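# Move the matching lettered box to the lone box's desk

## Task

Two desks hold lettered boxes: one desk has a group of five, the other a single box. Find the box among the five whose top letter matches the single box's letter and move it onto the single box's desk, resting on the desk surface itself rather than on top of any other object there. All the other boxes must stay on the desks they started on. The robot must not tip over or finish leaning, or the task fails. The result must hold by itself at the end; anything that stays in place only because the robot is supporting it does not count.

## Robot and tools

Robot: a Hello Robot Stretch 3 with one arm. It has a two-wheeled base (0.33 m long, 0.34 m wide) that drives forward/backward and turns in place but cannot slide sideways. A lift moves the arm up and down a mast, and the arm telescopes out to the robot's RIGHT side, so reaching forward means driving the base. The wrist has yaw, pitch and roll joints and a two-finger gripper. In-place turns pivot about the point between the wheels, 0.05 m behind the front edge; with the arm retracted and wrist folded the swept radius is 0.28 m, and an unfolded level gripper reaches past it.

Frames: base frame has its origin on the floor between the drive wheels, x forward, y left, z up. hand_pose is reported in the base frame, located where the closed fingertips meet. Odometry frame is the base frame at scene start; heading is positive to the left, in -3.142 to 3.142, and counts wheel slip as motion.

Cameras: head_camera (896x504) and nav_camera (672x504 fisheye) on the head, aimed with head_pan_rad and head_tilt_rad; wrist_camera (644x364) on the gripper. Every successful execute_actions result contains one image per camera, in fixed order, captured when the call ends. An empty actions list just returns the current state and images.

execute_actions takes "actions", a list run in order. Each action may have "robot" (a command, a stop, or a queue list of up to 8 commands and {"pause_s": s} waits, max 15 s), "steps" (1 to 450 control steps at 30 per second; default 1), and "until" (an early-exit condition, used only with steps). {"steps": n} alone waits. A command may contain:
- "base": exactly one of {"translate_m": d} (a relative straight drive in metres from the base's current spot, forward positive, |d| at most 1) or {"rotate_rad": d} (a relative turn in place in radians, counter-clockwise/left positive, |d| at most 3.2). Offsets count from where the base is when that command begins.
- "joints": absolute targets by name, single numbers each: lift_m 0 to 1.1 (arm height); arm_m 0 to 0.52 (extension); wrist_yaw_rad -1.345 to 4.42 (0 along the arm, positive toward the front, 3.0 folded over base); wrist_pitch_rad -1.57 to 0.451 (negative tips fingers down); wrist_roll_rad -2.911 to 2.911; gripper_m -0.089 to 0.179 (wider is higher; actual fingertip gap is somewhat less, zero below 0.007); head_pan_rad -3.953 to 1.73 (-1.57 looks along the arm); head_tilt_rad -1.53 to 0.419 (negative looks down). Unnamed joints keep their prior goals.
- "contact_limits": {"arm_m": effort percent 1 to 100}, making the arm halt with contact_stop once its effort reaches that value; it applies until the next arm_m command.
Motions in one command start together and keep running across later actions. A new command overrides at once and discards any remaining older queue. {"robot": {"stop": true}} brakes everything and clears the queue. An invalid call is rejected whole, with nothing executed.

until: {"robot": {"status": "ended"}} fires when nothing is moving and no queue runs (or immediately if the command is refused). You can also compare fields, e.g. {"robot": {"arm_m": [">=", 0.3], "base_status": ["!=", "moving"]}}; {"any": {"status": "ended"}} fires when any one motion or the queue finishes. Avoid "=" on readings, since done means within tolerance.

zoom_image: "camera" (head_camera, nav_camera or wrist_camera) and "region" [x0, y0, x1, y1] in pixels of that camera's last image, at most 504x504; use it to read letters.

finished_scene: "scene" number; ends the current scene irreversibly and reports success. Make sure all motion has settled first.

Result lines: base_status shows progress as (moved of goal); joint_goals and joint_status per joint (moving, done, off_target, contact_stop, time_out, stopped, not_commanded, torque_fault); measured_speeds; refusals, queue (idle/running/done/dropped/stopped) and queue_left. on_its_own appears when the robot changed a goal itself, a joint is slack or switched off, an effort at rest is abnormal, or base_tilt drifts 3 degrees or more. lidar_m gives 12 distances in 30-degree sectors from straight ahead, counter-clockwise (4th left, 10th right), in a plane 0.17 m up, so it sees table legs, not tops. wrist_depth_mm and head_depth_mm are 7x7 median-depth grids. motor_effort is in percent with the peak in brackets; positive pushes toward higher values. "refused:", "dropped:" and "replaced:" lines explain rejected or cut-short commands.

Speed: the base is fast (0.30 m/s, 1.9 rad/s) only with the arm stowed (lift_m under 0.30, arm_m under 0.03, wrist_yaw_rad over 2.54); otherwise 0.10 m/s and 0.63 rad/s.

Gripping: command gripper_m smaller than the box's width; release by opening at least 0.02 beyond where contact happened. Neither the reading nor done proves a grasp; check cameras. Too much squeeze triggers a stall guard that softens the grip.

Cautions: fold or unfold the wrist only with lift_m 0.32 to 0.95, wrist_pitch_rad -0.4 and roll near 0; with yaw below -0.4 keep pitch at -0.5 or lower. Pushing against something rigid with the gripper above about 0.45 m can tip the robot, especially a second push after a contact_stop. Do not drive while the gripper is caught on something fixed. If the base snags on furniture, reverse the last motion in small steps; if it leans, free the gripper and lower lift_m to about 0.2. Wrist servos may cut out for 10 s after prolonged strain. Avoid dropping, slamming or hard shoving the boxes, and note loose objects may occasionally get nudged.

Each tool is called in YAML: its name, and indented under it one key for each argument.

## Session

execute_actions:
  actions: []

Scene clock: 0.00 s.
robot.base_odometry: x=+0.000 y=+0.000 heading=+0.000 (m, m, rad; robot's odometry frame)
robot.turned_by_wheels: +0.000 (rad since the last result)
robot.turned_by_imu: +0.000 (rad since the last result)
robot.base_tilt: forward=+0.3 right=+1.8 (deg)
robot.lidar_m: 1.84 1.17 0.95 0.94 1.03 1.57 1.56 0.99 0.80 0.79 0.87 1.35
robot.head_depth_mm: 1960 2031 2053 2039 1722 2113 2091 / 2020 2051 2081 2086 1727 2125 2085 / 2046 2067 2084 2117 1729 2137 2087 / 2081 2083 2108 2155 1742 2168 2084 / 2088 2121 2129 2160 2031 2209 2121 / 2073 2159 2169 2190 2051 2234 2035 / 2073 2154 2090 2124 1912 1994 1939
robot.base_status: not_commanded
robot.joint_positions: lift_m=+0.578 arm_m=+0.002 wrist_yaw_rad=+2.920 wrist_pitch_rad=-0.355 wrist_roll_rad=-0.009 gripper_m=+0.037 head_pan_rad=-0.007 head_tilt_rad=-0.009
robot.joint_goals: lift_m=+0.578 arm_m=+0.002 wrist_yaw_rad=+2.920 wrist_pitch_rad=-0.355 wrist_roll_rad=-0.009 gripper_m=+0.037 head_pan_rad=-0.007 head_tilt_rad=-0.009
robot.joint_status: lift_m=not_commanded arm_m=not_commanded wrist_yaw_rad=not_commanded wrist_pitch_rad=not_commanded wrist_roll_rad=not_commanded gripper_m=not_commanded head_pan_rad=not_commanded head_tilt_rad=not_commanded
robot.measured_speeds: translate_m=+0.000 rotate_rad=+0.000 lift_m=+0.000 arm_m=+0.000 wrist_yaw_rad=+0.000 wrist_pitch_rad=+0.000 wrist_roll_rad=+0.000 head_pan_rad=+0.000 head_tilt_rad=+0.000
robot: refusals=0 queue=idle queue_left=0
robot.motor_effort: left_wheel=+1 right_wheel=-2 lift_m=+31 arm_m=+0 wrist_yaw_rad=+1 wrist_pitch_rad=+4 wrist_roll_rad=+0 gripper_m=+0 head_pan_rad=+1 head_tilt_rad=+1 (%)
robot.hand_pose: x=+0.0298 y=+0.0797 z=+0.6052 quat_wxyz=(+0.201, +0.702, +0.048, +0.681) (m; robot's base frame)
robot.wrist_depth_mm: - 895 918 920 934 926 949 / - - 976 995 992 - - / - - - - - - - / - - - - - - - / - - - - - - - / 948 949 - 945 936 923 947 / 802 792 791 791 789 773 779
pictures: head_camera (sideways: a quarter turn clockwise sets it upright), nav_camera (sideways: a quarter turn counterclockwise sets it upright), wrist_camera
Images, in order (width x height): head_camera 896x504, nav_camera 672x504, wrist_camera 644x364.

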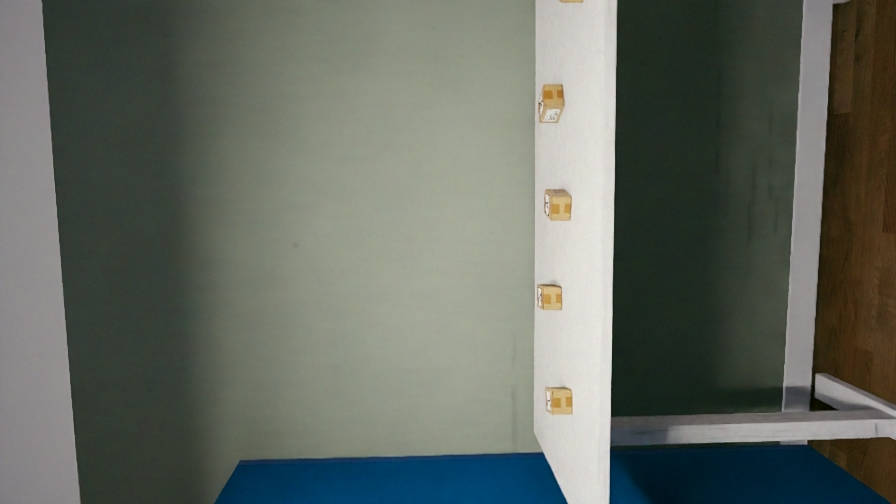

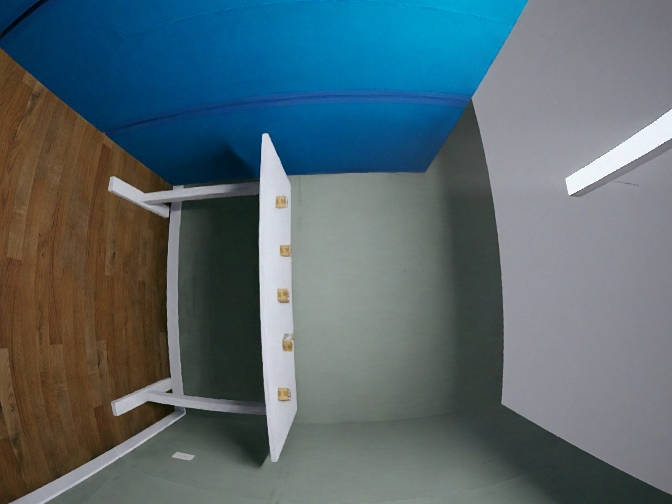

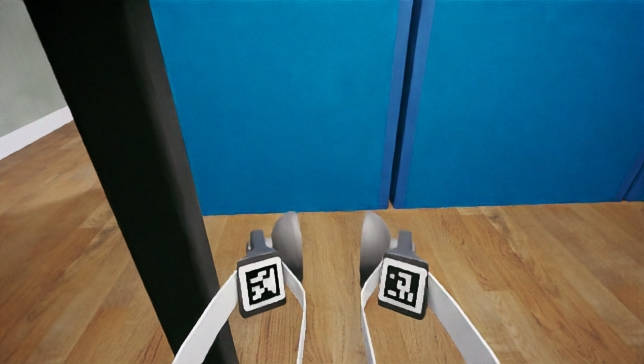

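execute_actions:
  actions:
    - {"robot":{"joints":{"head_pan_rad":-3.0,"head_tilt_rad":-0.3,"lift_m":0.28}},"steps":450,"until":{"robot":{"status":"ended"}}}

Scene clock: 3.63 s.
robot.base_odometry: x=+0.000 y=+0.000 heading=+0.000 (m, m, rad; robot's odometry frame)
robot.turned_by_wheels: +0.000 (rad since the last result)
robot.turned_by_imu: +0.001 (rad since the last result)
robot.base_tilt: forward=+0.3 right=+1.8 (deg)
robot.lidar_m: 1.84 1.17 0.95 0.94 1.03 1.57 1.55 0.99 0.80 0.79 0.87 1.35
robot.head_depth_mm: 1281 1347 1432 1515 1603 1693 1475 / 1314 1387 1458 1550 1657 1752 1492 / 1346 1427 1511 1607 1727 1809 1493 / 1383 1452 1554 1664 1759 1825 1483 / 1420 1523 1611 1715 1873 1891 1489 / 1456 1525 1605 1684 1725 1750 1485 / 1257 1296 1334 1374 1410 1455 1419
robot.base_status: not_commanded
robot.joint_positions: lift_m=+0.280 arm_m=+0.002 wrist_yaw_rad=+2.920 wrist_pitch_rad=-0.356 wrist_roll_rad=-0.009 gripper_m=+0.037 head_pan_rad=-2.993 head_tilt_rad=-0.296
robot.joint_goals: lift_m=+0.280 arm_m=+0.002 wrist_yaw_rad=+2.920 wrist_pitch_rad=-0.356 wrist_roll_rad=-0.009 gripper_m=+0.037 head_pan_rad=-3.000 head_tilt_rad=-0.300
robot.joint_status: lift_m=done arm_m=not_commanded wrist_yaw_rad=not_commanded wrist_pitch_rad=not_commanded wrist_roll_rad=not_commanded gripper_m=not_commanded head_pan_rad=done head_tilt_rad=done
robot.measured_speeds: translate_m=+0.000 rotate_rad=+0.000 lift_m=+0.000 arm_m=+0.000 wrist_yaw_rad=+0.000 wrist_pitch_rad=+0.000 wrist_roll_rad=+0.000 head_pan_rad=+0.000 head_tilt_rad=+0.000
robot: refusals=0 queue=done queue_left=0
robot.motor_effort: left_wheel=+1(1) right_wheel=-1(1) lift_m=+25(30) arm_m=-1(0) wrist_yaw_rad=+0(0) wrist_pitch_rad=+5(5) wrist_roll_rad=+1(0) gripper_m=+0(1) head_pan_rad=-3(35) head_tilt_rad=-1(18) (%)
robot.hand_pose: x=+0.0298 y=+0.0796 z=+0.3071 quat_wxyz=(+0.202, +0.702, +0.048, +0.681) (m; robot's base frame)
robot.wrist_depth_mm: - 903 900 910 921 931 972 / - - 973 992 - - - / - - - - - - - / 847 - 859 844 853 848 842 / 663 663 697 664 688 652 652 / 543 545 - 538 543 538 545 / 465 474 - 459 458 457 456
pictures: head_camera (sideways: a quarter turn clockwise sets it upright), nav_camera (sideways: a quarter turn counterclockwise sets it upright), wrist_camera
Images, in order (width x height): head_camera 896x504, nav_camera 672x504, wrist_camera 644x364.

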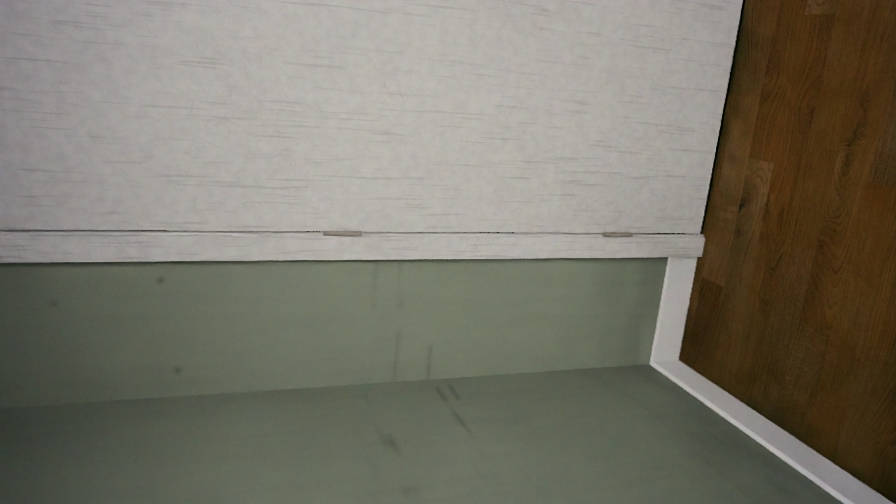

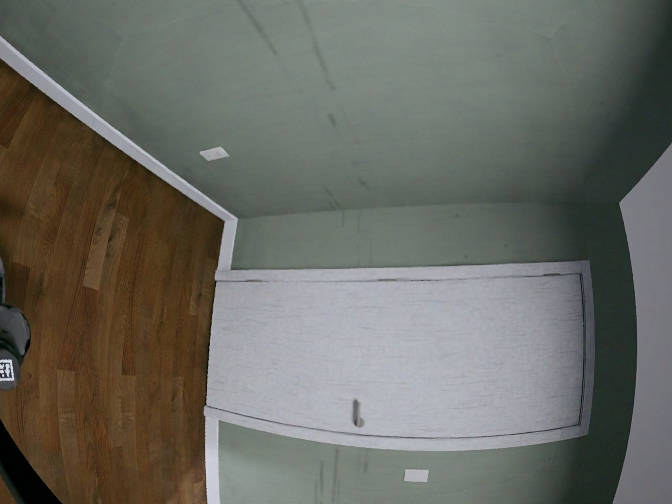

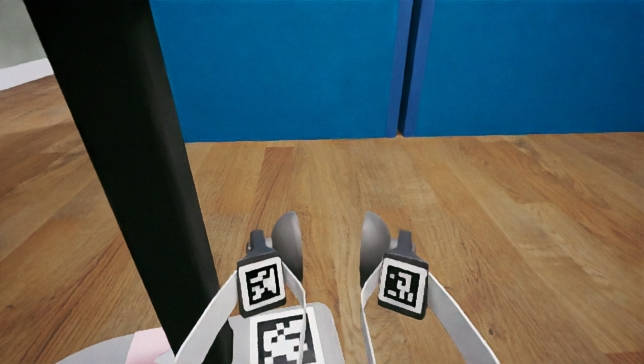

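execute_actions:
  actions:
    - {"robot":[{"base":{"rotate_rad":-0.15},"joints":{"head_pan_rad":-0.4,"head_tilt_rad":-0.5}},{"base":{"translate_m":-1.0}},{"base":{"rotate_rad":1.57}},{"base":{"translate_m":0.5}}],"steps":450,"until":{"robot":{"status":"ended"}}}

Scene clock: 16.00 s.
robot.base_odometry: x=-0.914 y=+0.644 heading=+1.420 (m, m, rad; robot's odometry frame)
robot.turned_by_wheels: +1.420 (rad since the last result)
robot.turned_by_imu: +1.415 (rad since the last result)
robot.base_tilt: forward=+0.3 right=+1.8 (deg)
robot.lidar_m: 2.28 0.82 0.60 0.55 0.58 0.79 1.29 1.34 1.82 1.76 0.63 0.59
robot.head_depth_mm: 465 501 544 612 704 840 1035 / 534 566 604 649 708 789 924 / 620 664 720 781 854 947 1056 / 741 811 893 985 1112 1255 1264 / 3082 3225 3534 2520 1941 1538 1289 / 2938 3140 3368 2483 1923 1534 1289 / 2858 3001 3262 2544 1907 1528 1287
robot.base_status: done (translate_m +0.5000 of +0.5000)
robot.joint_positions: lift_m=+0.280 arm_m=+0.002 wrist_yaw_rad=+2.920 wrist_pitch_rad=-0.356 wrist_roll_rad=-0.009 gripper_m=+0.037 head_pan_rad=-0.407 head_tilt_rad=-0.495
robot.joint_goals: lift_m=+0.280 arm_m=+0.002 wrist_yaw_rad=+2.920 wrist_pitch_rad=-0.356 wrist_roll_rad=-0.009 gripper_m=+0.037 head_pan_rad=-0.400 head_tilt_rad=-0.500
robot.joint_status: lift_m=done arm_m=not_commanded wrist_yaw_rad=not_commanded wrist_pitch_rad=not_commanded wrist_roll_rad=not_commanded gripper_m=not_commanded head_pan_rad=done head_tilt_rad=done
robot.measured_speeds: translate_m=+0.000 rotate_rad=+0.000 lift_m=+0.000 arm_m=+0.000 wrist_yaw_rad=+0.000 wrist_pitch_rad=+0.000 wrist_roll_rad=+0.000 head_pan_rad=+0.000 head_tilt_rad=+0.000
robot: refusals=0 queue=done queue_left=0
robot.motor_effort: left_wheel=-1(12) right_wheel=+2(13) lift_m=+25(25) arm_m=-1(1) wrist_yaw_rad=+0(1) wrist_pitch_rad=+5(5) wrist_roll_rad=+0(0) gripper_m=+0(0) head_pan_rad=+3(36) head_tilt_rad=-2(15) (%)
robot.hand_pose: x=+0.0298 y=+0.0796 z=+0.3071 quat_wxyz=(+0.202, +0.702, +0.048, +0.681) (m; robot's base frame)
robot.wrist_depth_mm: - 506 550 584 605 664 700 / 515 - 587 636 674 717 772 / 553 - 633 686 730 801 847 / 603 - 699 747 796 825 841 / 637 650 695 668 685 662 659 / 543 546 - 540 541 543 530 / 459 471 - 457 456 457 454
pictures: head_camera (sideways: a quarter turn clockwise sets it upright), nav_camera (sideways: a quarter turn counterclockwise sets it upright), wrist_camera
Images, in order (width x height): head_camera 896x504, nav_camera 672x504, wrist_camera 644x364.

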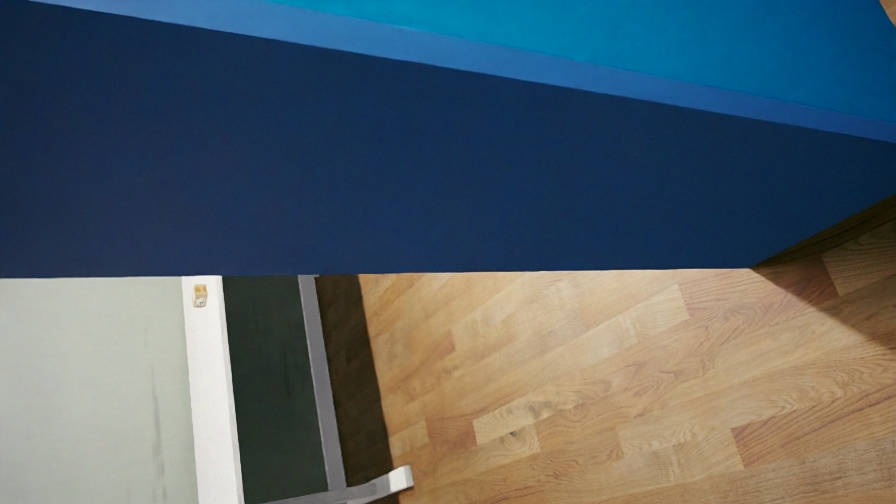

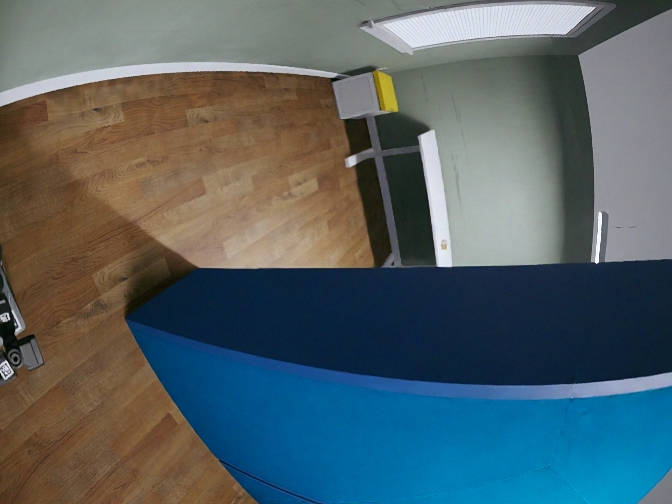

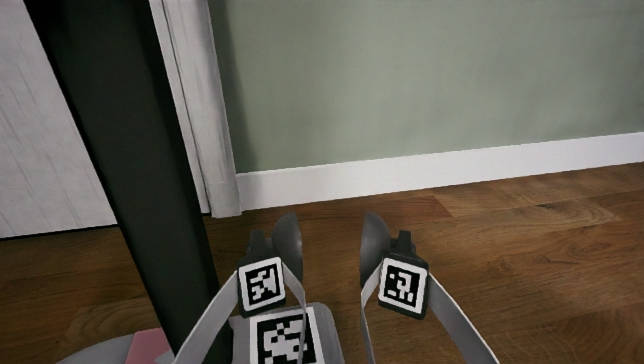

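execute_actions:
  actions:
    - {"robot":[{"base":{"translate_m":1.0},"joints":{"head_pan_rad":-0.55,"head_tilt_rad":-0.3}},{"base":{"translate_m":0.5}}],"steps":450,"until":{"robot":{"status":"ended"}}}

zoom_image:
  camera: "head_camera"
  region: [300,100,600,400]

Scene clock: 24.40 s.
robot.base_odometry: x=-0.688 y=+2.127 heading=+1.420 (m, m, rad; robot's odometry frame)
robot.turned_by_wheels: +0.000 (rad since the last result)
robot.turned_by_imu: +0.008 (rad since the last result)
robot.base_tilt: forward=+0.3 right=+1.7 (deg)
robot.lidar_m: 1.27 0.83 0.60 0.58 0.60 0.83 2.22 0.71 1.40 2.36 2.80 2.05
robot.head_depth_mm: 2419 2619 2785 2998 2493 1849 1477 / 2268 2431 2578 2160 2302 1841 1475 / 2119 2232 2397 1842 2449 1855 1468 / 1996 2107 2254 1725 2448 1866 1476 / 1888 1984 2104 1707 2343 1860 1486 / 1787 1877 1968 1715 2192 1862 1466 / 1711 1782 1851 1713 2049 1785 1465
robot.base_status: done (translate_m +0.5000 of +0.5000)
robot.joint_positions: lift_m=+0.280 arm_m=+0.002 wrist_yaw_rad=+2.920 wrist_pitch_rad=-0.356 wrist_roll_rad=-0.009 gripper_m=+0.037 head_pan_rad=-0.543 head_tilt_rad=-0.309
robot.joint_goals: lift_m=+0.280 arm_m=+0.002 wrist_yaw_rad=+2.920 wrist_pitch_rad=-0.356 wrist_roll_rad=-0.009 gripper_m=+0.037 head_pan_rad=-0.550 head_tilt_rad=-0.300
robot.joint_status: lift_m=done arm_m=not_commanded wrist_yaw_rad=not_commanded wrist_pitch_rad=not_commanded wrist_roll_rad=not_commanded gripper_m=not_commanded head_pan_rad=done head_tilt_rad=done
robot.measured_speeds: translate_m=+0.000 rotate_rad=+0.000 lift_m=+0.000 arm_m=+0.000 wrist_yaw_rad=+0.000 wrist_pitch_rad=+0.000 wrist_roll_rad=+0.000 head_pan_rad=+0.000 head_tilt_rad=+0.000
robot: refusals=0 queue=done queue_left=0
robot.motor_effort: left_wheel=-1(6) right_wheel=+1(10) lift_m=+25(25) arm_m=-1(1) wrist_yaw_rad=+0(0) wrist_pitch_rad=+4(5) wrist_roll_rad=+0(0) gripper_m=+1(0) head_pan_rad=-3(16) head_tilt_rad=+4(17) (%)
robot.hand_pose: x=+0.0298 y=+0.0796 z=+0.3071 quat_wxyz=(+0.202, +0.702, +0.048, +0.681) (m; robot's base frame)
robot.wrist_depth_mm: - 537 549 585 619 649 695 / 535 - 589 641 669 726 769 / 578 - 651 686 750 791 836 / 629 - 704 741 777 817 832 / 650 659 683 668 690 645 657 / 550 547 - 538 539 536 540 / 459 475 - 458 459 455 458
pictures: head_camera (sideways: a quarter turn clockwise sets it upright), nav_camera (sideways: a quarter turn counterclockwise sets it upright), wrist_camera
Images, in order (width x height): head_camera 896x504, nav_camera 672x504, wrist_camera 644x364.

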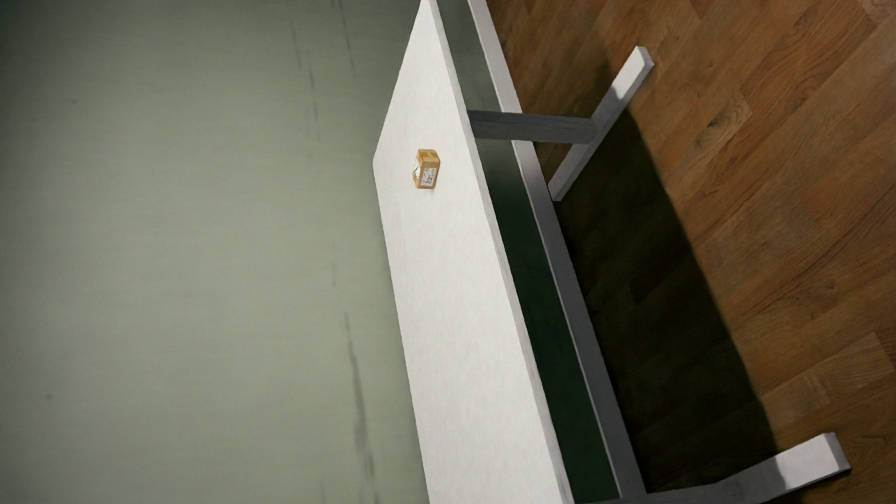

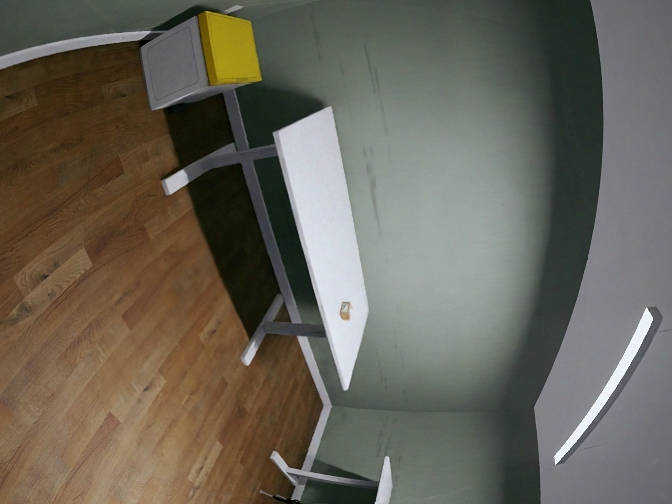

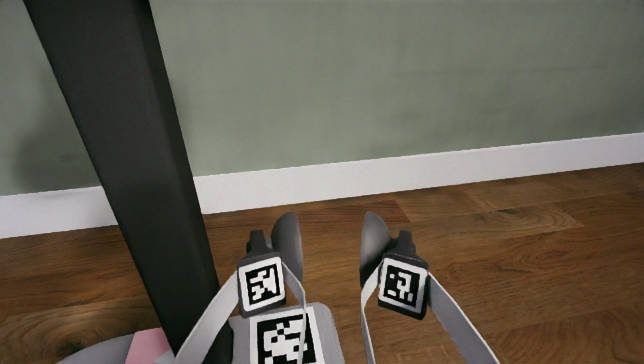

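Region (300, 100, 600, 400) of head_camera's 896x504 image, scaled by 1.680, with more detail than that image has.

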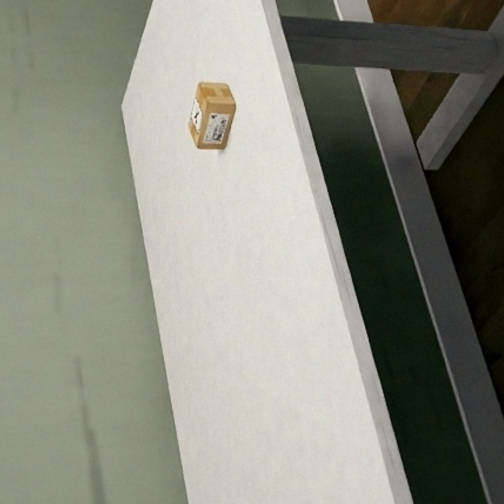

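zoom_image:
  camera: "head_camera"
  region: [400,140,456,196]

Region (400, 140, 456, 196) of head_camera's 896x504 image, scaled by 9.000, with more detail than that image has.

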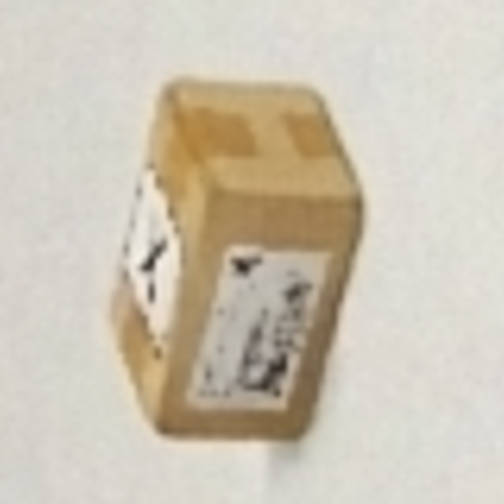

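execute_actions:
  actions:
    - {"robot":[{"base":{"rotate_rad":-0.67},"joints":{"head_pan_rad":0,"head_tilt_rad":-0.5}},{"base":{"translate_m":0.9}}],"steps":450,"until":{"robot":{"status":"ended"}}}

zoom_image:
  camera: "head_camera"
  region: [330,150,530,350]

Scene clock: 31.17 s.
robot.base_odometry: x=-0.030 y=+2.740 heading=+0.750 (m, m, rad; robot's odometry frame)
robot.turned_by_wheels: -0.670 (rad since the last result)
robot.turned_by_imu: -0.664 (rad since the last result)
robot.base_tilt: forward=+0.3 right=+1.8 (deg)
robot.lidar_m: 1.21 1.26 0.85 0.91 1.14 1.15 1.43 1.32 1.49 2.12 2.18 2.11
robot.head_depth_mm: 1803 2005 2297 1132 1907 1551 1282 / 1622 1810 2022 1135 1740 1512 1289 / 1500 1650 1776 1130 922 1543 1294 / 1384 1500 1544 1128 859 1499 1291 / 1277 1387 1473 1128 855 752 1295 / 1188 1291 1380 1133 855 707 1285 / 1116 1200 1296 1131 853 687 1230
robot.base_status: done (translate_m +0.9000 of +0.9000)
robot.joint_positions: lift_m=+0.280 arm_m=+0.002 wrist_yaw_rad=+2.920 wrist_pitch_rad=-0.356 wrist_roll_rad=-0.009 gripper_m=+0.037 head_pan_rad=-0.007 head_tilt_rad=-0.495
robot.joint_goals: lift_m=+0.280 arm_m=+0.002 wrist_yaw_rad=+2.920 wrist_pitch_rad=-0.356 wrist_roll_rad=-0.009 gripper_m=+0.037 head_pan_rad=+0.000 head_tilt_rad=-0.500
robot.joint_status: lift_m=done arm_m=not_commanded wrist_yaw_rad=not_commanded wrist_pitch_rad=not_commanded wrist_roll_rad=not_commanded gripper_m=not_commanded head_pan_rad=done head_tilt_rad=done
robot.measured_speeds: translate_m=+0.000 rotate_rad=+0.000 lift_m=+0.000 arm_m=+0.000 wrist_yaw_rad=+0.000 wrist_pitch_rad=+0.000 wrist_roll_rad=+0.000 head_pan_rad=+0.000 head_tilt_rad=+0.000
robot: refusals=0 queue=done queue_left=0
robot.motor_effort: left_wheel=+3(12) right_wheel=-3(11) lift_m=+25(26) arm_m=-1(0) wrist_yaw_rad=+0(0) wrist_pitch_rad=+5(5) wrist_roll_rad=+0(1) gripper_m=+0(0) head_pan_rad=+4(27) head_tilt_rad=-1(14) (%)
robot.hand_pose: x=+0.0298 y=+0.0796 z=+0.3071 quat_wxyz=(+0.202, +0.702, +0.048, +0.681) (m; robot's base frame)
robot.wrist_depth_mm: - - 938 - - - 947 / 892 - - - - - 974 / 936 - - - - - - / 858 - 853 850 829 843 849 / 660 652 698 661 695 657 656 / 540 549 - 538 540 541 538 / 467 473 - 456 454 457 460
pictures: head_camera (sideways: a quarter turn clockwise sets it upright), nav_camera (sideways: a quarter turn counterclockwise sets it upright), wrist_camera
Images, in order (width x height): head_camera 896x504, nav_camera 672x504, wrist_camera 644x364.

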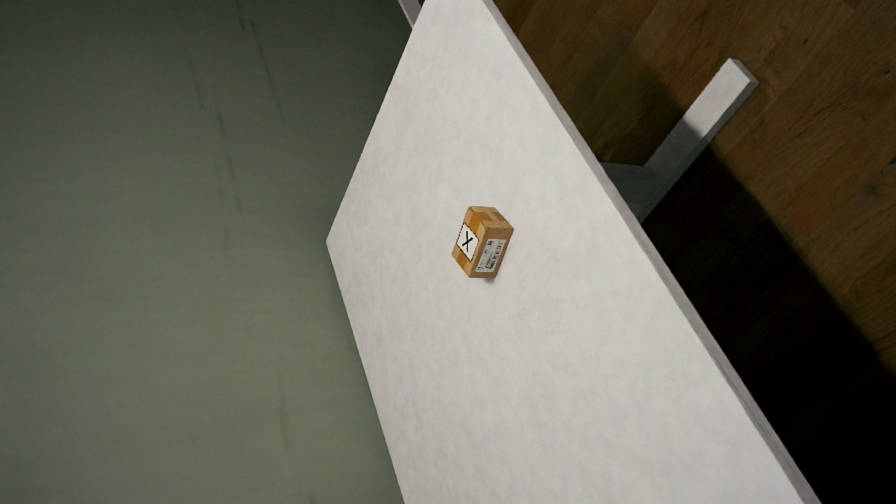

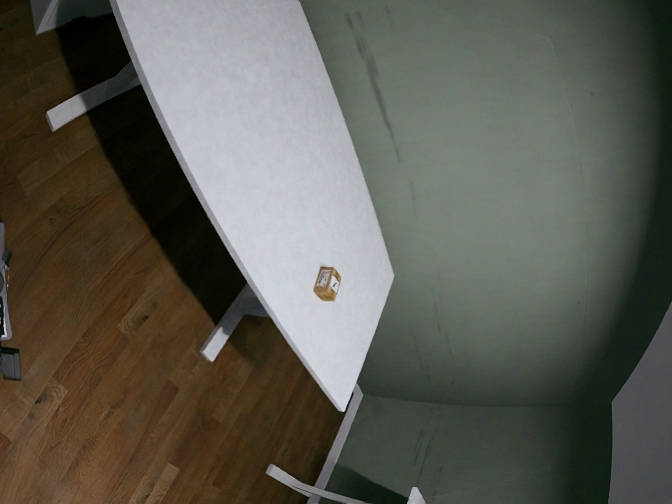

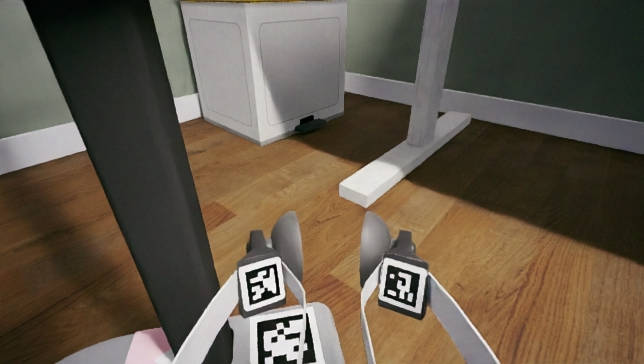

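Region (330, 150, 530, 350) of head_camera's 896x504 image, scaled by 2.520, with more detail than that image has.

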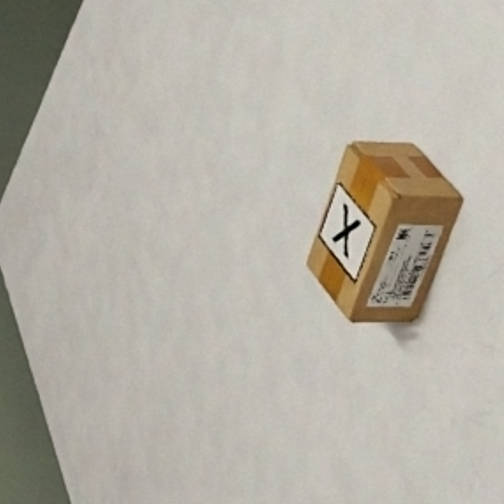

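execute_actions:
  actions:
    - {"robot":[{"base":{"translate_m":-0.9},"joints":{"head_tilt_rad":-0.35}},{"base":{"rotate_rad":0.67}},{"base":{"translate_m":-1}},{"base":{"translate_m":-1}},{"base":{"rotate_rad":-1.57}},{"base":{"translate_m":1}},{"base":{"translate_m":0.75}}],"steps":450}
    - {"steps":450,"until":{"robot":{"status":"ended"}}}
    - {"steps":450,"until":{"robot":{"status":"ended"}}}

zoom_image:
  camera: "head_camera"
  region: [300,0,550,504]

Scene clock: 59.17 s.
robot.base_odometry: x=+0.742 y=-0.112 heading=-0.150 (m, m, rad; robot's odometry frame)
robot.turned_by_wheels: -0.900 (rad since the last result)
robot.turned_by_imu: -0.895 (rad since the last result)
robot.base_tilt: forward=+0.3 right=+1.8 (deg)
robot.lidar_m: 1.44 1.17 0.97 0.94 0.97 1.34 2.31 1.13 0.83 0.80 0.83 1.12
robot.head_depth_mm: 1214 1294 1370 918 1626 1706 1373 / 1206 1285 1366 910 1637 1703 1408 / 1204 1294 1358 917 1621 1700 1418 / 1206 1287 1364 916 1602 1714 1422 / 1202 1282 1362 897 1615 1707 1410 / 1199 1275 1354 913 727 1689 1414 / 1204 1276 1353 915 727 1680 1414
robot.base_status: done (translate_m +0.7500 of +0.7500)
robot.joint_positions: lift_m=+0.280 arm_m=+0.002 wrist_yaw_rad=+2.920 wrist_pitch_rad=-0.356 wrist_roll_rad=-0.009 gripper_m=+0.037 head_pan_rad=-0.007 head_tilt_rad=-0.358
robot.joint_goals: lift_m=+0.280 arm_m=+0.002 wrist_yaw_rad=+2.920 wrist_pitch_rad=-0.356 wrist_roll_rad=-0.009 gripper_m=+0.037 head_pan_rad=+0.000 head_tilt_rad=-0.350
robot.joint_status: lift_m=done arm_m=not_commanded wrist_yaw_rad=not_commanded wrist_pitch_rad=not_commanded wrist_roll_rad=not_commanded gripper_m=not_commanded head_pan_rad=done head_tilt_rad=done
robot.measured_speeds: translate_m=+0.000 rotate_rad=+0.000 lift_m=+0.000 arm_m=+0.000 wrist_yaw_rad=+0.000 wrist_pitch_rad=+0.000 wrist_roll_rad=+0.000 head_pan_rad=+0.000 head_tilt_rad=+0.000
robot: refusals=0 queue=done queue_left=0
robot.motor_effort: left_wheel=+3(13) right_wheel=-3(10) lift_m=+25(25) arm_m=-1(1) wrist_yaw_rad=+0(1) wrist_pitch_rad=+5(5) wrist_roll_rad=+1(0) gripper_m=+0(0) head_pan_rad=+4(3) head_tilt_rad=+3(14) (%)
robot.hand_pose: x=+0.0298 y=+0.0796 z=+0.3071 quat_wxyz=(+0.202, +0.702, +0.048, +0.681) (m; robot's base frame)
robot.wrist_depth_mm: - 863 882 922 - - - / 863 - 965 - - - - / 931 - - - - - - / 849 - 843 860 847 848 846 / 669 649 700 660 682 654 663 / 540 544 - 548 534 544 535 / 462 478 - 457 458 458 455
pictures: head_camera (sideways: a quarter turn clockwise sets it upright), nav_camera (sideways: a quarter turn counterclockwise sets it upright), wrist_camera
Images, in order (width x height): head_camera 896x504, nav_camera 672x504, wrist_camera 644x364.

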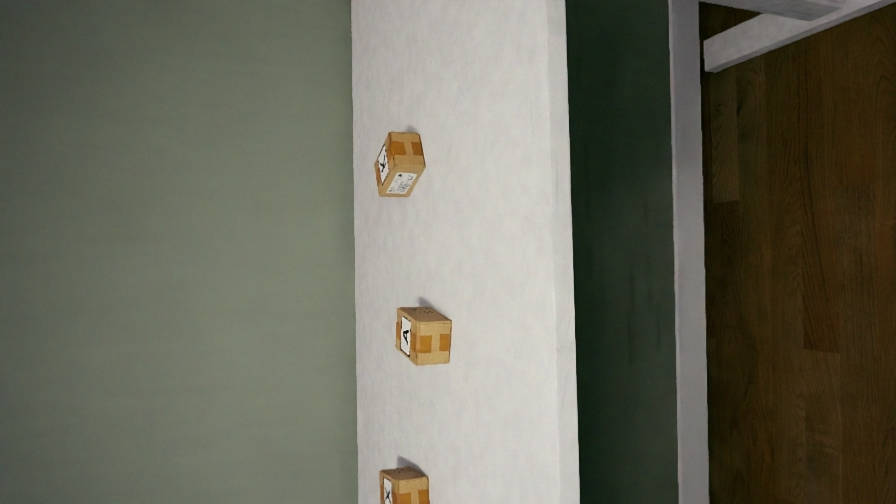

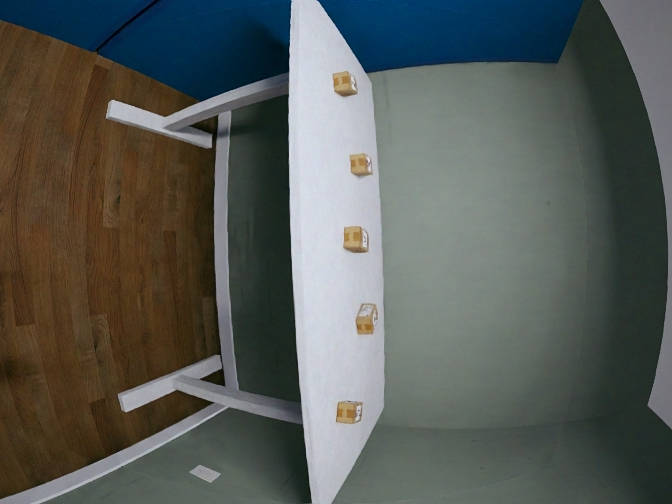

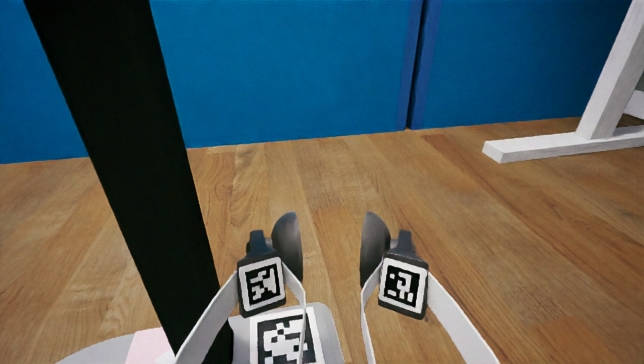

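Region (300, 0, 550, 504) of head_camera's 896x504 image, scaled by 1.000; it fills the left 250 columns of this view, and the rest is white.

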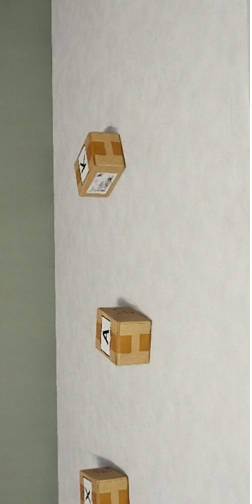

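execute_actions:
  actions:
    - {"robot":[{"base":{"translate_m":0.2}},{"base":{"rotate_rad":1.57},"joints":{"head_pan_rad":-1.57,"head_tilt_rad":-0.5}},{"base":{"translate_m":0.42},"joints":{"lift_m":0.6}},{"joints":{"lift_m":1.1,"wrist_yaw_rad":0,"wrist_pitch_rad":-0.4,"gripper_m":0.17}},{"joints":{"arm_m":0.2}}],"steps":450}
    - {"steps":450,"until":{"robot":{"status":"ended"}}}

Scene clock: 77.53 s.
robot.base_odometry: x=+1.002 y=+0.273 heading=+1.420 (m, m, rad; robot's odometry frame)
robot.turned_by_wheels: +1.570 (rad since the last result)
robot.turned_by_imu: +1.571 (rad since the last result)
robot.base_tilt: forward=+0.3 right=+1.8 (deg)
robot.lidar_m: 0.52 0.54 0.73 2.50 1.73 1.26 1.22 1.24 1.28 1.24 0.73 0.54
robot.head_depth_mm: - - 943 683 556 1527 1285 / - - 890 686 535 1530 1294 / - - - 682 538 1551 1294 / 1010 1152 942 685 536 1540 1282 / 1027 1123 937 684 536 1548 1281 / 1025 1115 1002 672 537 1422 1218 / 1029 1118 1002 681 534 1448 1282
robot.base_status: done (translate_m +0.4200 of +0.4200)
robot.joint_positions: lift_m=+1.100 arm_m=+0.200 wrist_yaw_rad=+0.002 wrist_pitch_rad=-0.412 wrist_roll_rad=-0.009 gripper_m=+0.170 head_pan_rad=-1.563 head_tilt_rad=-0.494
robot.joint_goals: lift_m=+1.100 arm_m=+0.200 wrist_yaw_rad=+0.000 wrist_pitch_rad=-0.400 wrist_roll_rad=-0.009 gripper_m=+0.170 head_pan_rad=-1.570 head_tilt_rad=-0.500
robot.joint_status: lift_m=done arm_m=done wrist_yaw_rad=done wrist_pitch_rad=done wrist_roll_rad=not_commanded gripper_m=done head_pan_rad=done head_tilt_rad=done
robot.measured_speeds: translate_m=+0.000 rotate_rad=+0.000 lift_m=+0.000 arm_m=+0.000 wrist_yaw_rad=+0.000 wrist_pitch_rad=+0.000 wrist_roll_rad=+0.000 head_pan_rad=+0.000 head_tilt_rad=+0.000
robot: refusals=0 queue=done queue_left=0
robot.motor_effort: left_wheel=-1(10) right_wheel=+2(13) lift_m=+37(36) arm_m=+2(2) wrist_yaw_rad=-2(2) wrist_pitch_rad=+4(6) wrist_roll_rad=+0(0) gripper_m=+0(83) head_pan_rad=-2(35) head_tilt_rad=-2(12) (%)
robot.hand_pose: x=-0.0210 y=-0.5698 z=+1.1135 quat_wxyz=(+0.696, +0.146, -0.689, -0.144) (m; robot's base frame)
robot.wrist_depth_mm: 620 754 752 739 745 740 727 / 619 806 807 810 804 802 789 / 621 738 695 679 677 684 672 / 570 515 517 515 489 515 509 / 417 412 398 419 414 431 352 / 349 - 335 346 345 345 345 / 306 290 296 297 295 295 289
pictures: head_camera (sideways: a quarter turn clockwise sets it upright), nav_camera (sideways: a quarter turn counterclockwise sets it upright), wrist_camera
Images, in order (width x height): head_camera 896x504, nav_camera 672x504, wrist_camera 644x364.

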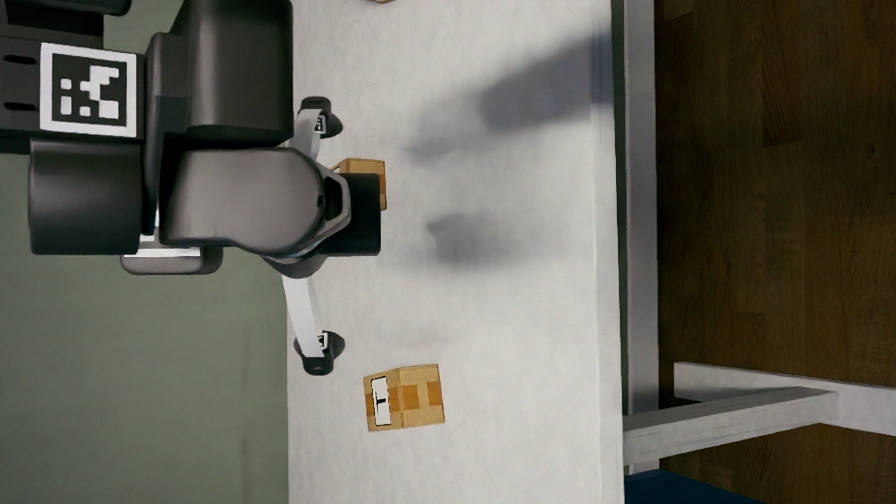

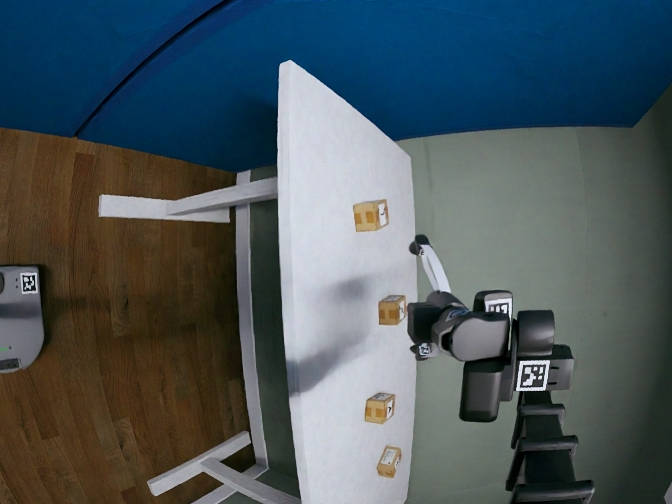

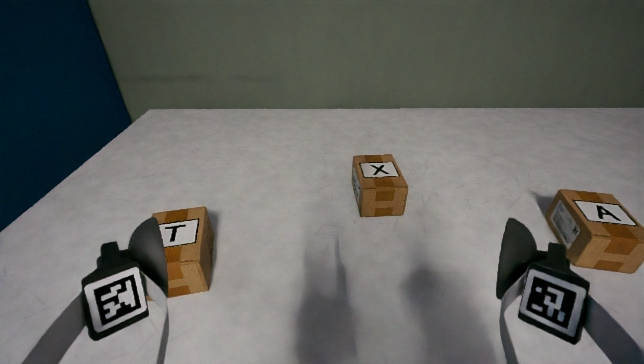

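execute_actions:
  actions:
    - {"robot":[{"base":{"translate_m":-0.07},"joints":{"lift_m":1.02}},{"joints":{"arm_m":0.42}}],"steps":450,"until":{"robot":{"status":"ended"}}}

Scene clock: 82.13 s.
robot.base_odometry: x=+0.992 y=+0.204 heading=+1.420 (m, m, rad; robot's odometry frame)
robot.turned_by_wheels: +0.000 (rad since the last result)
robot.turned_by_imu: +0.001 (rad since the last result)
robot.base_tilt: forward=+0.3 right=+1.8 (deg)
robot.lidar_m: 0.59 0.61 0.83 2.50 1.63 1.19 1.15 1.18 1.29 1.24 0.83 0.61
robot.head_depth_mm: 1039 1107 802 685 557 1531 1287 / 1034 1089 942 685 536 1542 1282 / 1035 - 890 682 536 1534 1292 / 1032 1102 861 683 536 1548 1295 / 1028 1127 969 683 537 1545 1293 / 1029 1118 1010 683 536 1527 1282 / 1022 1120 1005 670 537 1094 1223
robot.base_status: done (translate_m -0.0700 of -0.0700)
robot.joint_positions: lift_m=+1.020 arm_m=+0.420 wrist_yaw_rad=+0.002 wrist_pitch_rad=-0.413 wrist_roll_rad=-0.009 gripper_m=+0.170 head_pan_rad=-1.563 head_tilt_rad=-0.494
robot.joint_goals: lift_m=+1.020 arm_m=+0.420 wrist_yaw_rad=+0.000 wrist_pitch_rad=-0.400 wrist_roll_rad=-0.009 gripper_m=+0.170 head_pan_rad=-1.570 head_tilt_rad=-0.500
robot.joint_status: lift_m=done arm_m=done wrist_yaw_rad=done wrist_pitch_rad=done wrist_roll_rad=not_commanded gripper_m=done head_pan_rad=done head_tilt_rad=done
robot.measured_speeds: translate_m=+0.000 rotate_rad=+0.000 lift_m=+0.000 arm_m=+0.000 wrist_yaw_rad=+0.000 wrist_pitch_rad=+0.000 wrist_roll_rad=+0.000 head_pan_rad=+0.000 head_tilt_rad=+0.000
robot: refusals=0 queue=done queue_left=0
robot.motor_effort: left_wheel=-1(7) right_wheel=+1(2) lift_m=+25(35) arm_m=+2(3) wrist_yaw_rad=-2(2) wrist_pitch_rad=+4(4) wrist_roll_rad=+0(0) gripper_m=+0(0) head_pan_rad=-3(2) head_tilt_rad=-2(2) (%)
robot.hand_pose: x=-0.0210 y=-0.7897 z=+1.0341 quat_wxyz=(+0.696, +0.146, -0.689, -0.144) (m; robot's base frame)
robot.wrist_depth_mm: 542 534 530 530 523 522 519 / 590 586 586 574 573 571 568 / 491 495 492 489 489 487 488 / 372 372 369 370 367 365 365 / 296 309 298 223 293 307 294 / 250 - 247 188 247 248 250 / 213 207 213 202 212 213 206
pictures: head_camera (sideways: a quarter turn clockwise sets it upright), nav_camera (sideways: a quarter turn counterclockwise sets it upright), wrist_camera
Images, in order (width x height): head_camera 896x504, nav_camera 672x504, wrist_camera 644x364.

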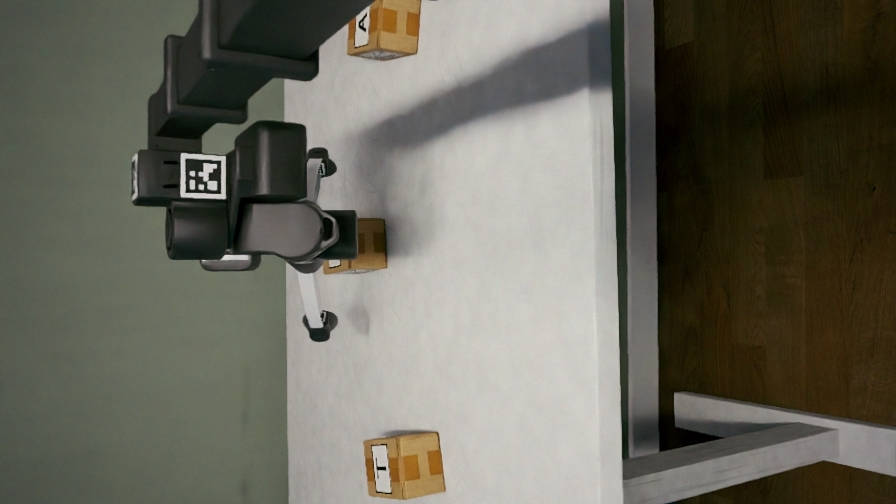

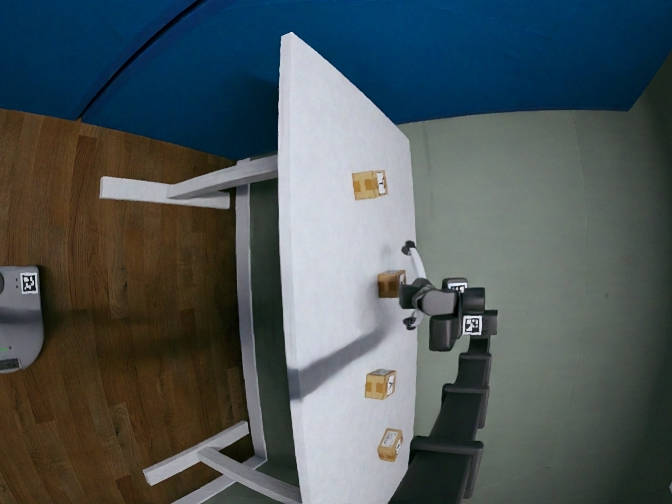

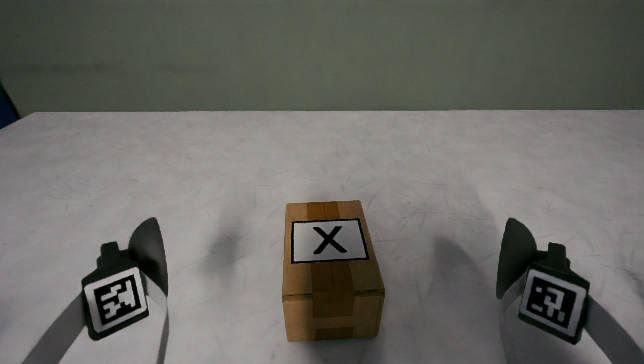

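execute_actions:
  actions:
    - {"robot":[{"joints":{"lift_m":0.965,"arm_m":0.46}},{"joints":{"gripper_m":0.09}}],"steps":450,"until":{"robot":{"status":"ended"}}}

Scene clock: 84.87 s.
robot.base_odometry: x=+0.992 y=+0.204 heading=+1.420 (m, m, rad; robot's odometry frame)
robot.turned_by_wheels: +0.000 (rad since the last result)
robot.turned_by_imu: +0.001 (rad since the last result)
robot.base_tilt: forward=+0.2 right=+1.7 (deg)
robot.lidar_m: 0.59 0.61 0.83 2.50 1.63 1.19 1.15 1.18 1.29 1.24 0.83 0.61
robot.head_depth_mm: 1035 1134 1192 - 567 1547 1282 / 1035 1109 885 685 538 1543 1290 / 1031 1113 883 683 535 1543 1286 / 1031 1122 - 681 537 1533 1284 / 1034 1128 1005 684 536 1544 1289 / 1028 1121 1000 683 535 1507 1284 / 1027 1121 1001 670 535 1097 1224
robot.base_status: done (translate_m -0.0700 of -0.0700)
robot.joint_positions: lift_m=+0.965 arm_m=+0.460 wrist_yaw_rad=+0.002 wrist_pitch_rad=-0.413 wrist_roll_rad=-0.009 gripper_m=+0.090 head_pan_rad=-1.563 head_tilt_rad=-0.494
robot.joint_goals: lift_m=+0.965 arm_m=+0.460 wrist_yaw_rad=+0.000 wrist_pitch_rad=-0.400 wrist_roll_rad=-0.009 gripper_m=+0.090 head_pan_rad=-1.570 head_tilt_rad=-0.500
robot.joint_status: lift_m=done arm_m=done wrist_yaw_rad=done wrist_pitch_rad=done wrist_roll_rad=not_commanded gripper_m=done head_pan_rad=done head_tilt_rad=done
robot.measured_speeds: translate_m=+0.000 rotate_rad=+0.000 lift_m=+0.000 arm_m=+0.000 wrist_yaw_rad=+0.000 wrist_pitch_rad=+0.000 wrist_roll_rad=+0.000 head_pan_rad=+0.000 head_tilt_rad=+0.000
robot: refusals=0 queue=done queue_left=0
robot.motor_effort: left_wheel=-1(1) right_wheel=+2(2) lift_m=+25(25) arm_m=+3(2) wrist_yaw_rad=-3(2) wrist_pitch_rad=+4(4) wrist_roll_rad=+0(0) gripper_m=-1(83) head_pan_rad=-2(2) head_tilt_rad=-2(2) (%)
robot.hand_pose: x=-0.0210 y=-0.8297 z=+0.9791 quat_wxyz=(+0.696, +0.146, -0.689, -0.144) (m; robot's base frame)
robot.wrist_depth_mm: 503 497 497 491 486 486 480 / 521 526 523 519 514 510 507 / 357 359 355 355 354 354 351 / 268 270 268 178 267 266 267 / 216 217 218 143 215 215 214 / 182 180 149 120 122 179 179 / 155 155 151 132 146 155 154
pictures: head_camera (sideways: a quarter turn clockwise sets it upright), nav_camera (sideways: a quarter turn counterclockwise sets it upright), wrist_camera
Images, in order (width x height): head_camera 896x504, nav_camera 672x504, wrist_camera 644x364.

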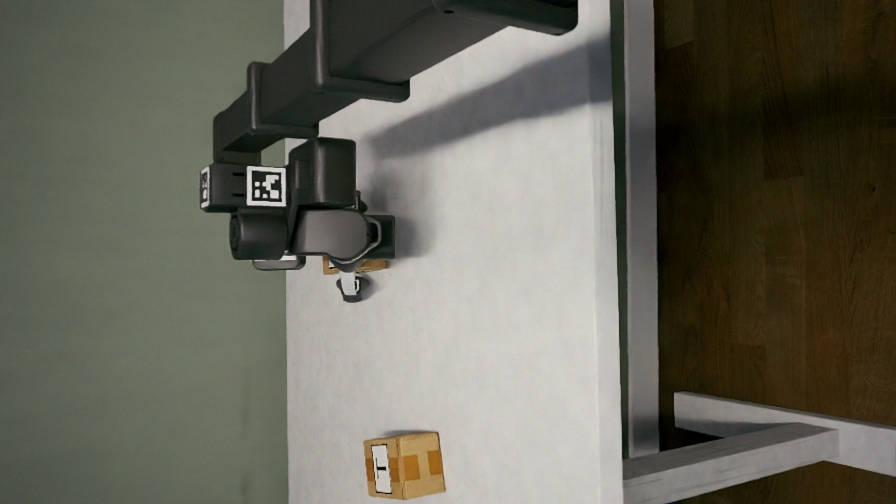

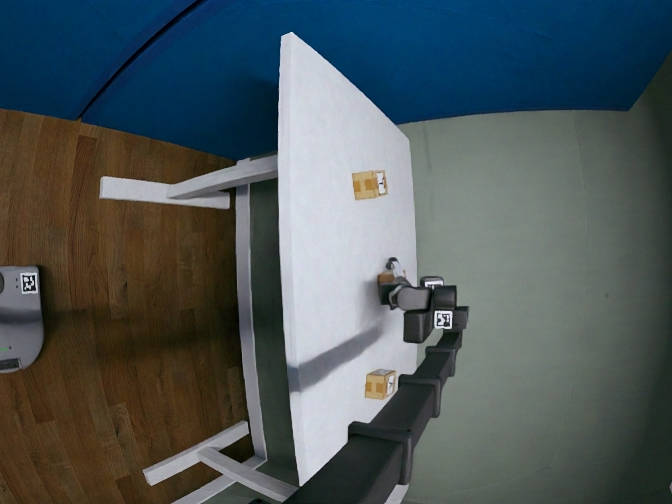

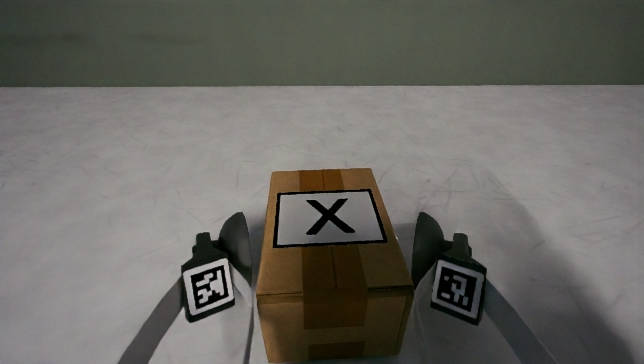

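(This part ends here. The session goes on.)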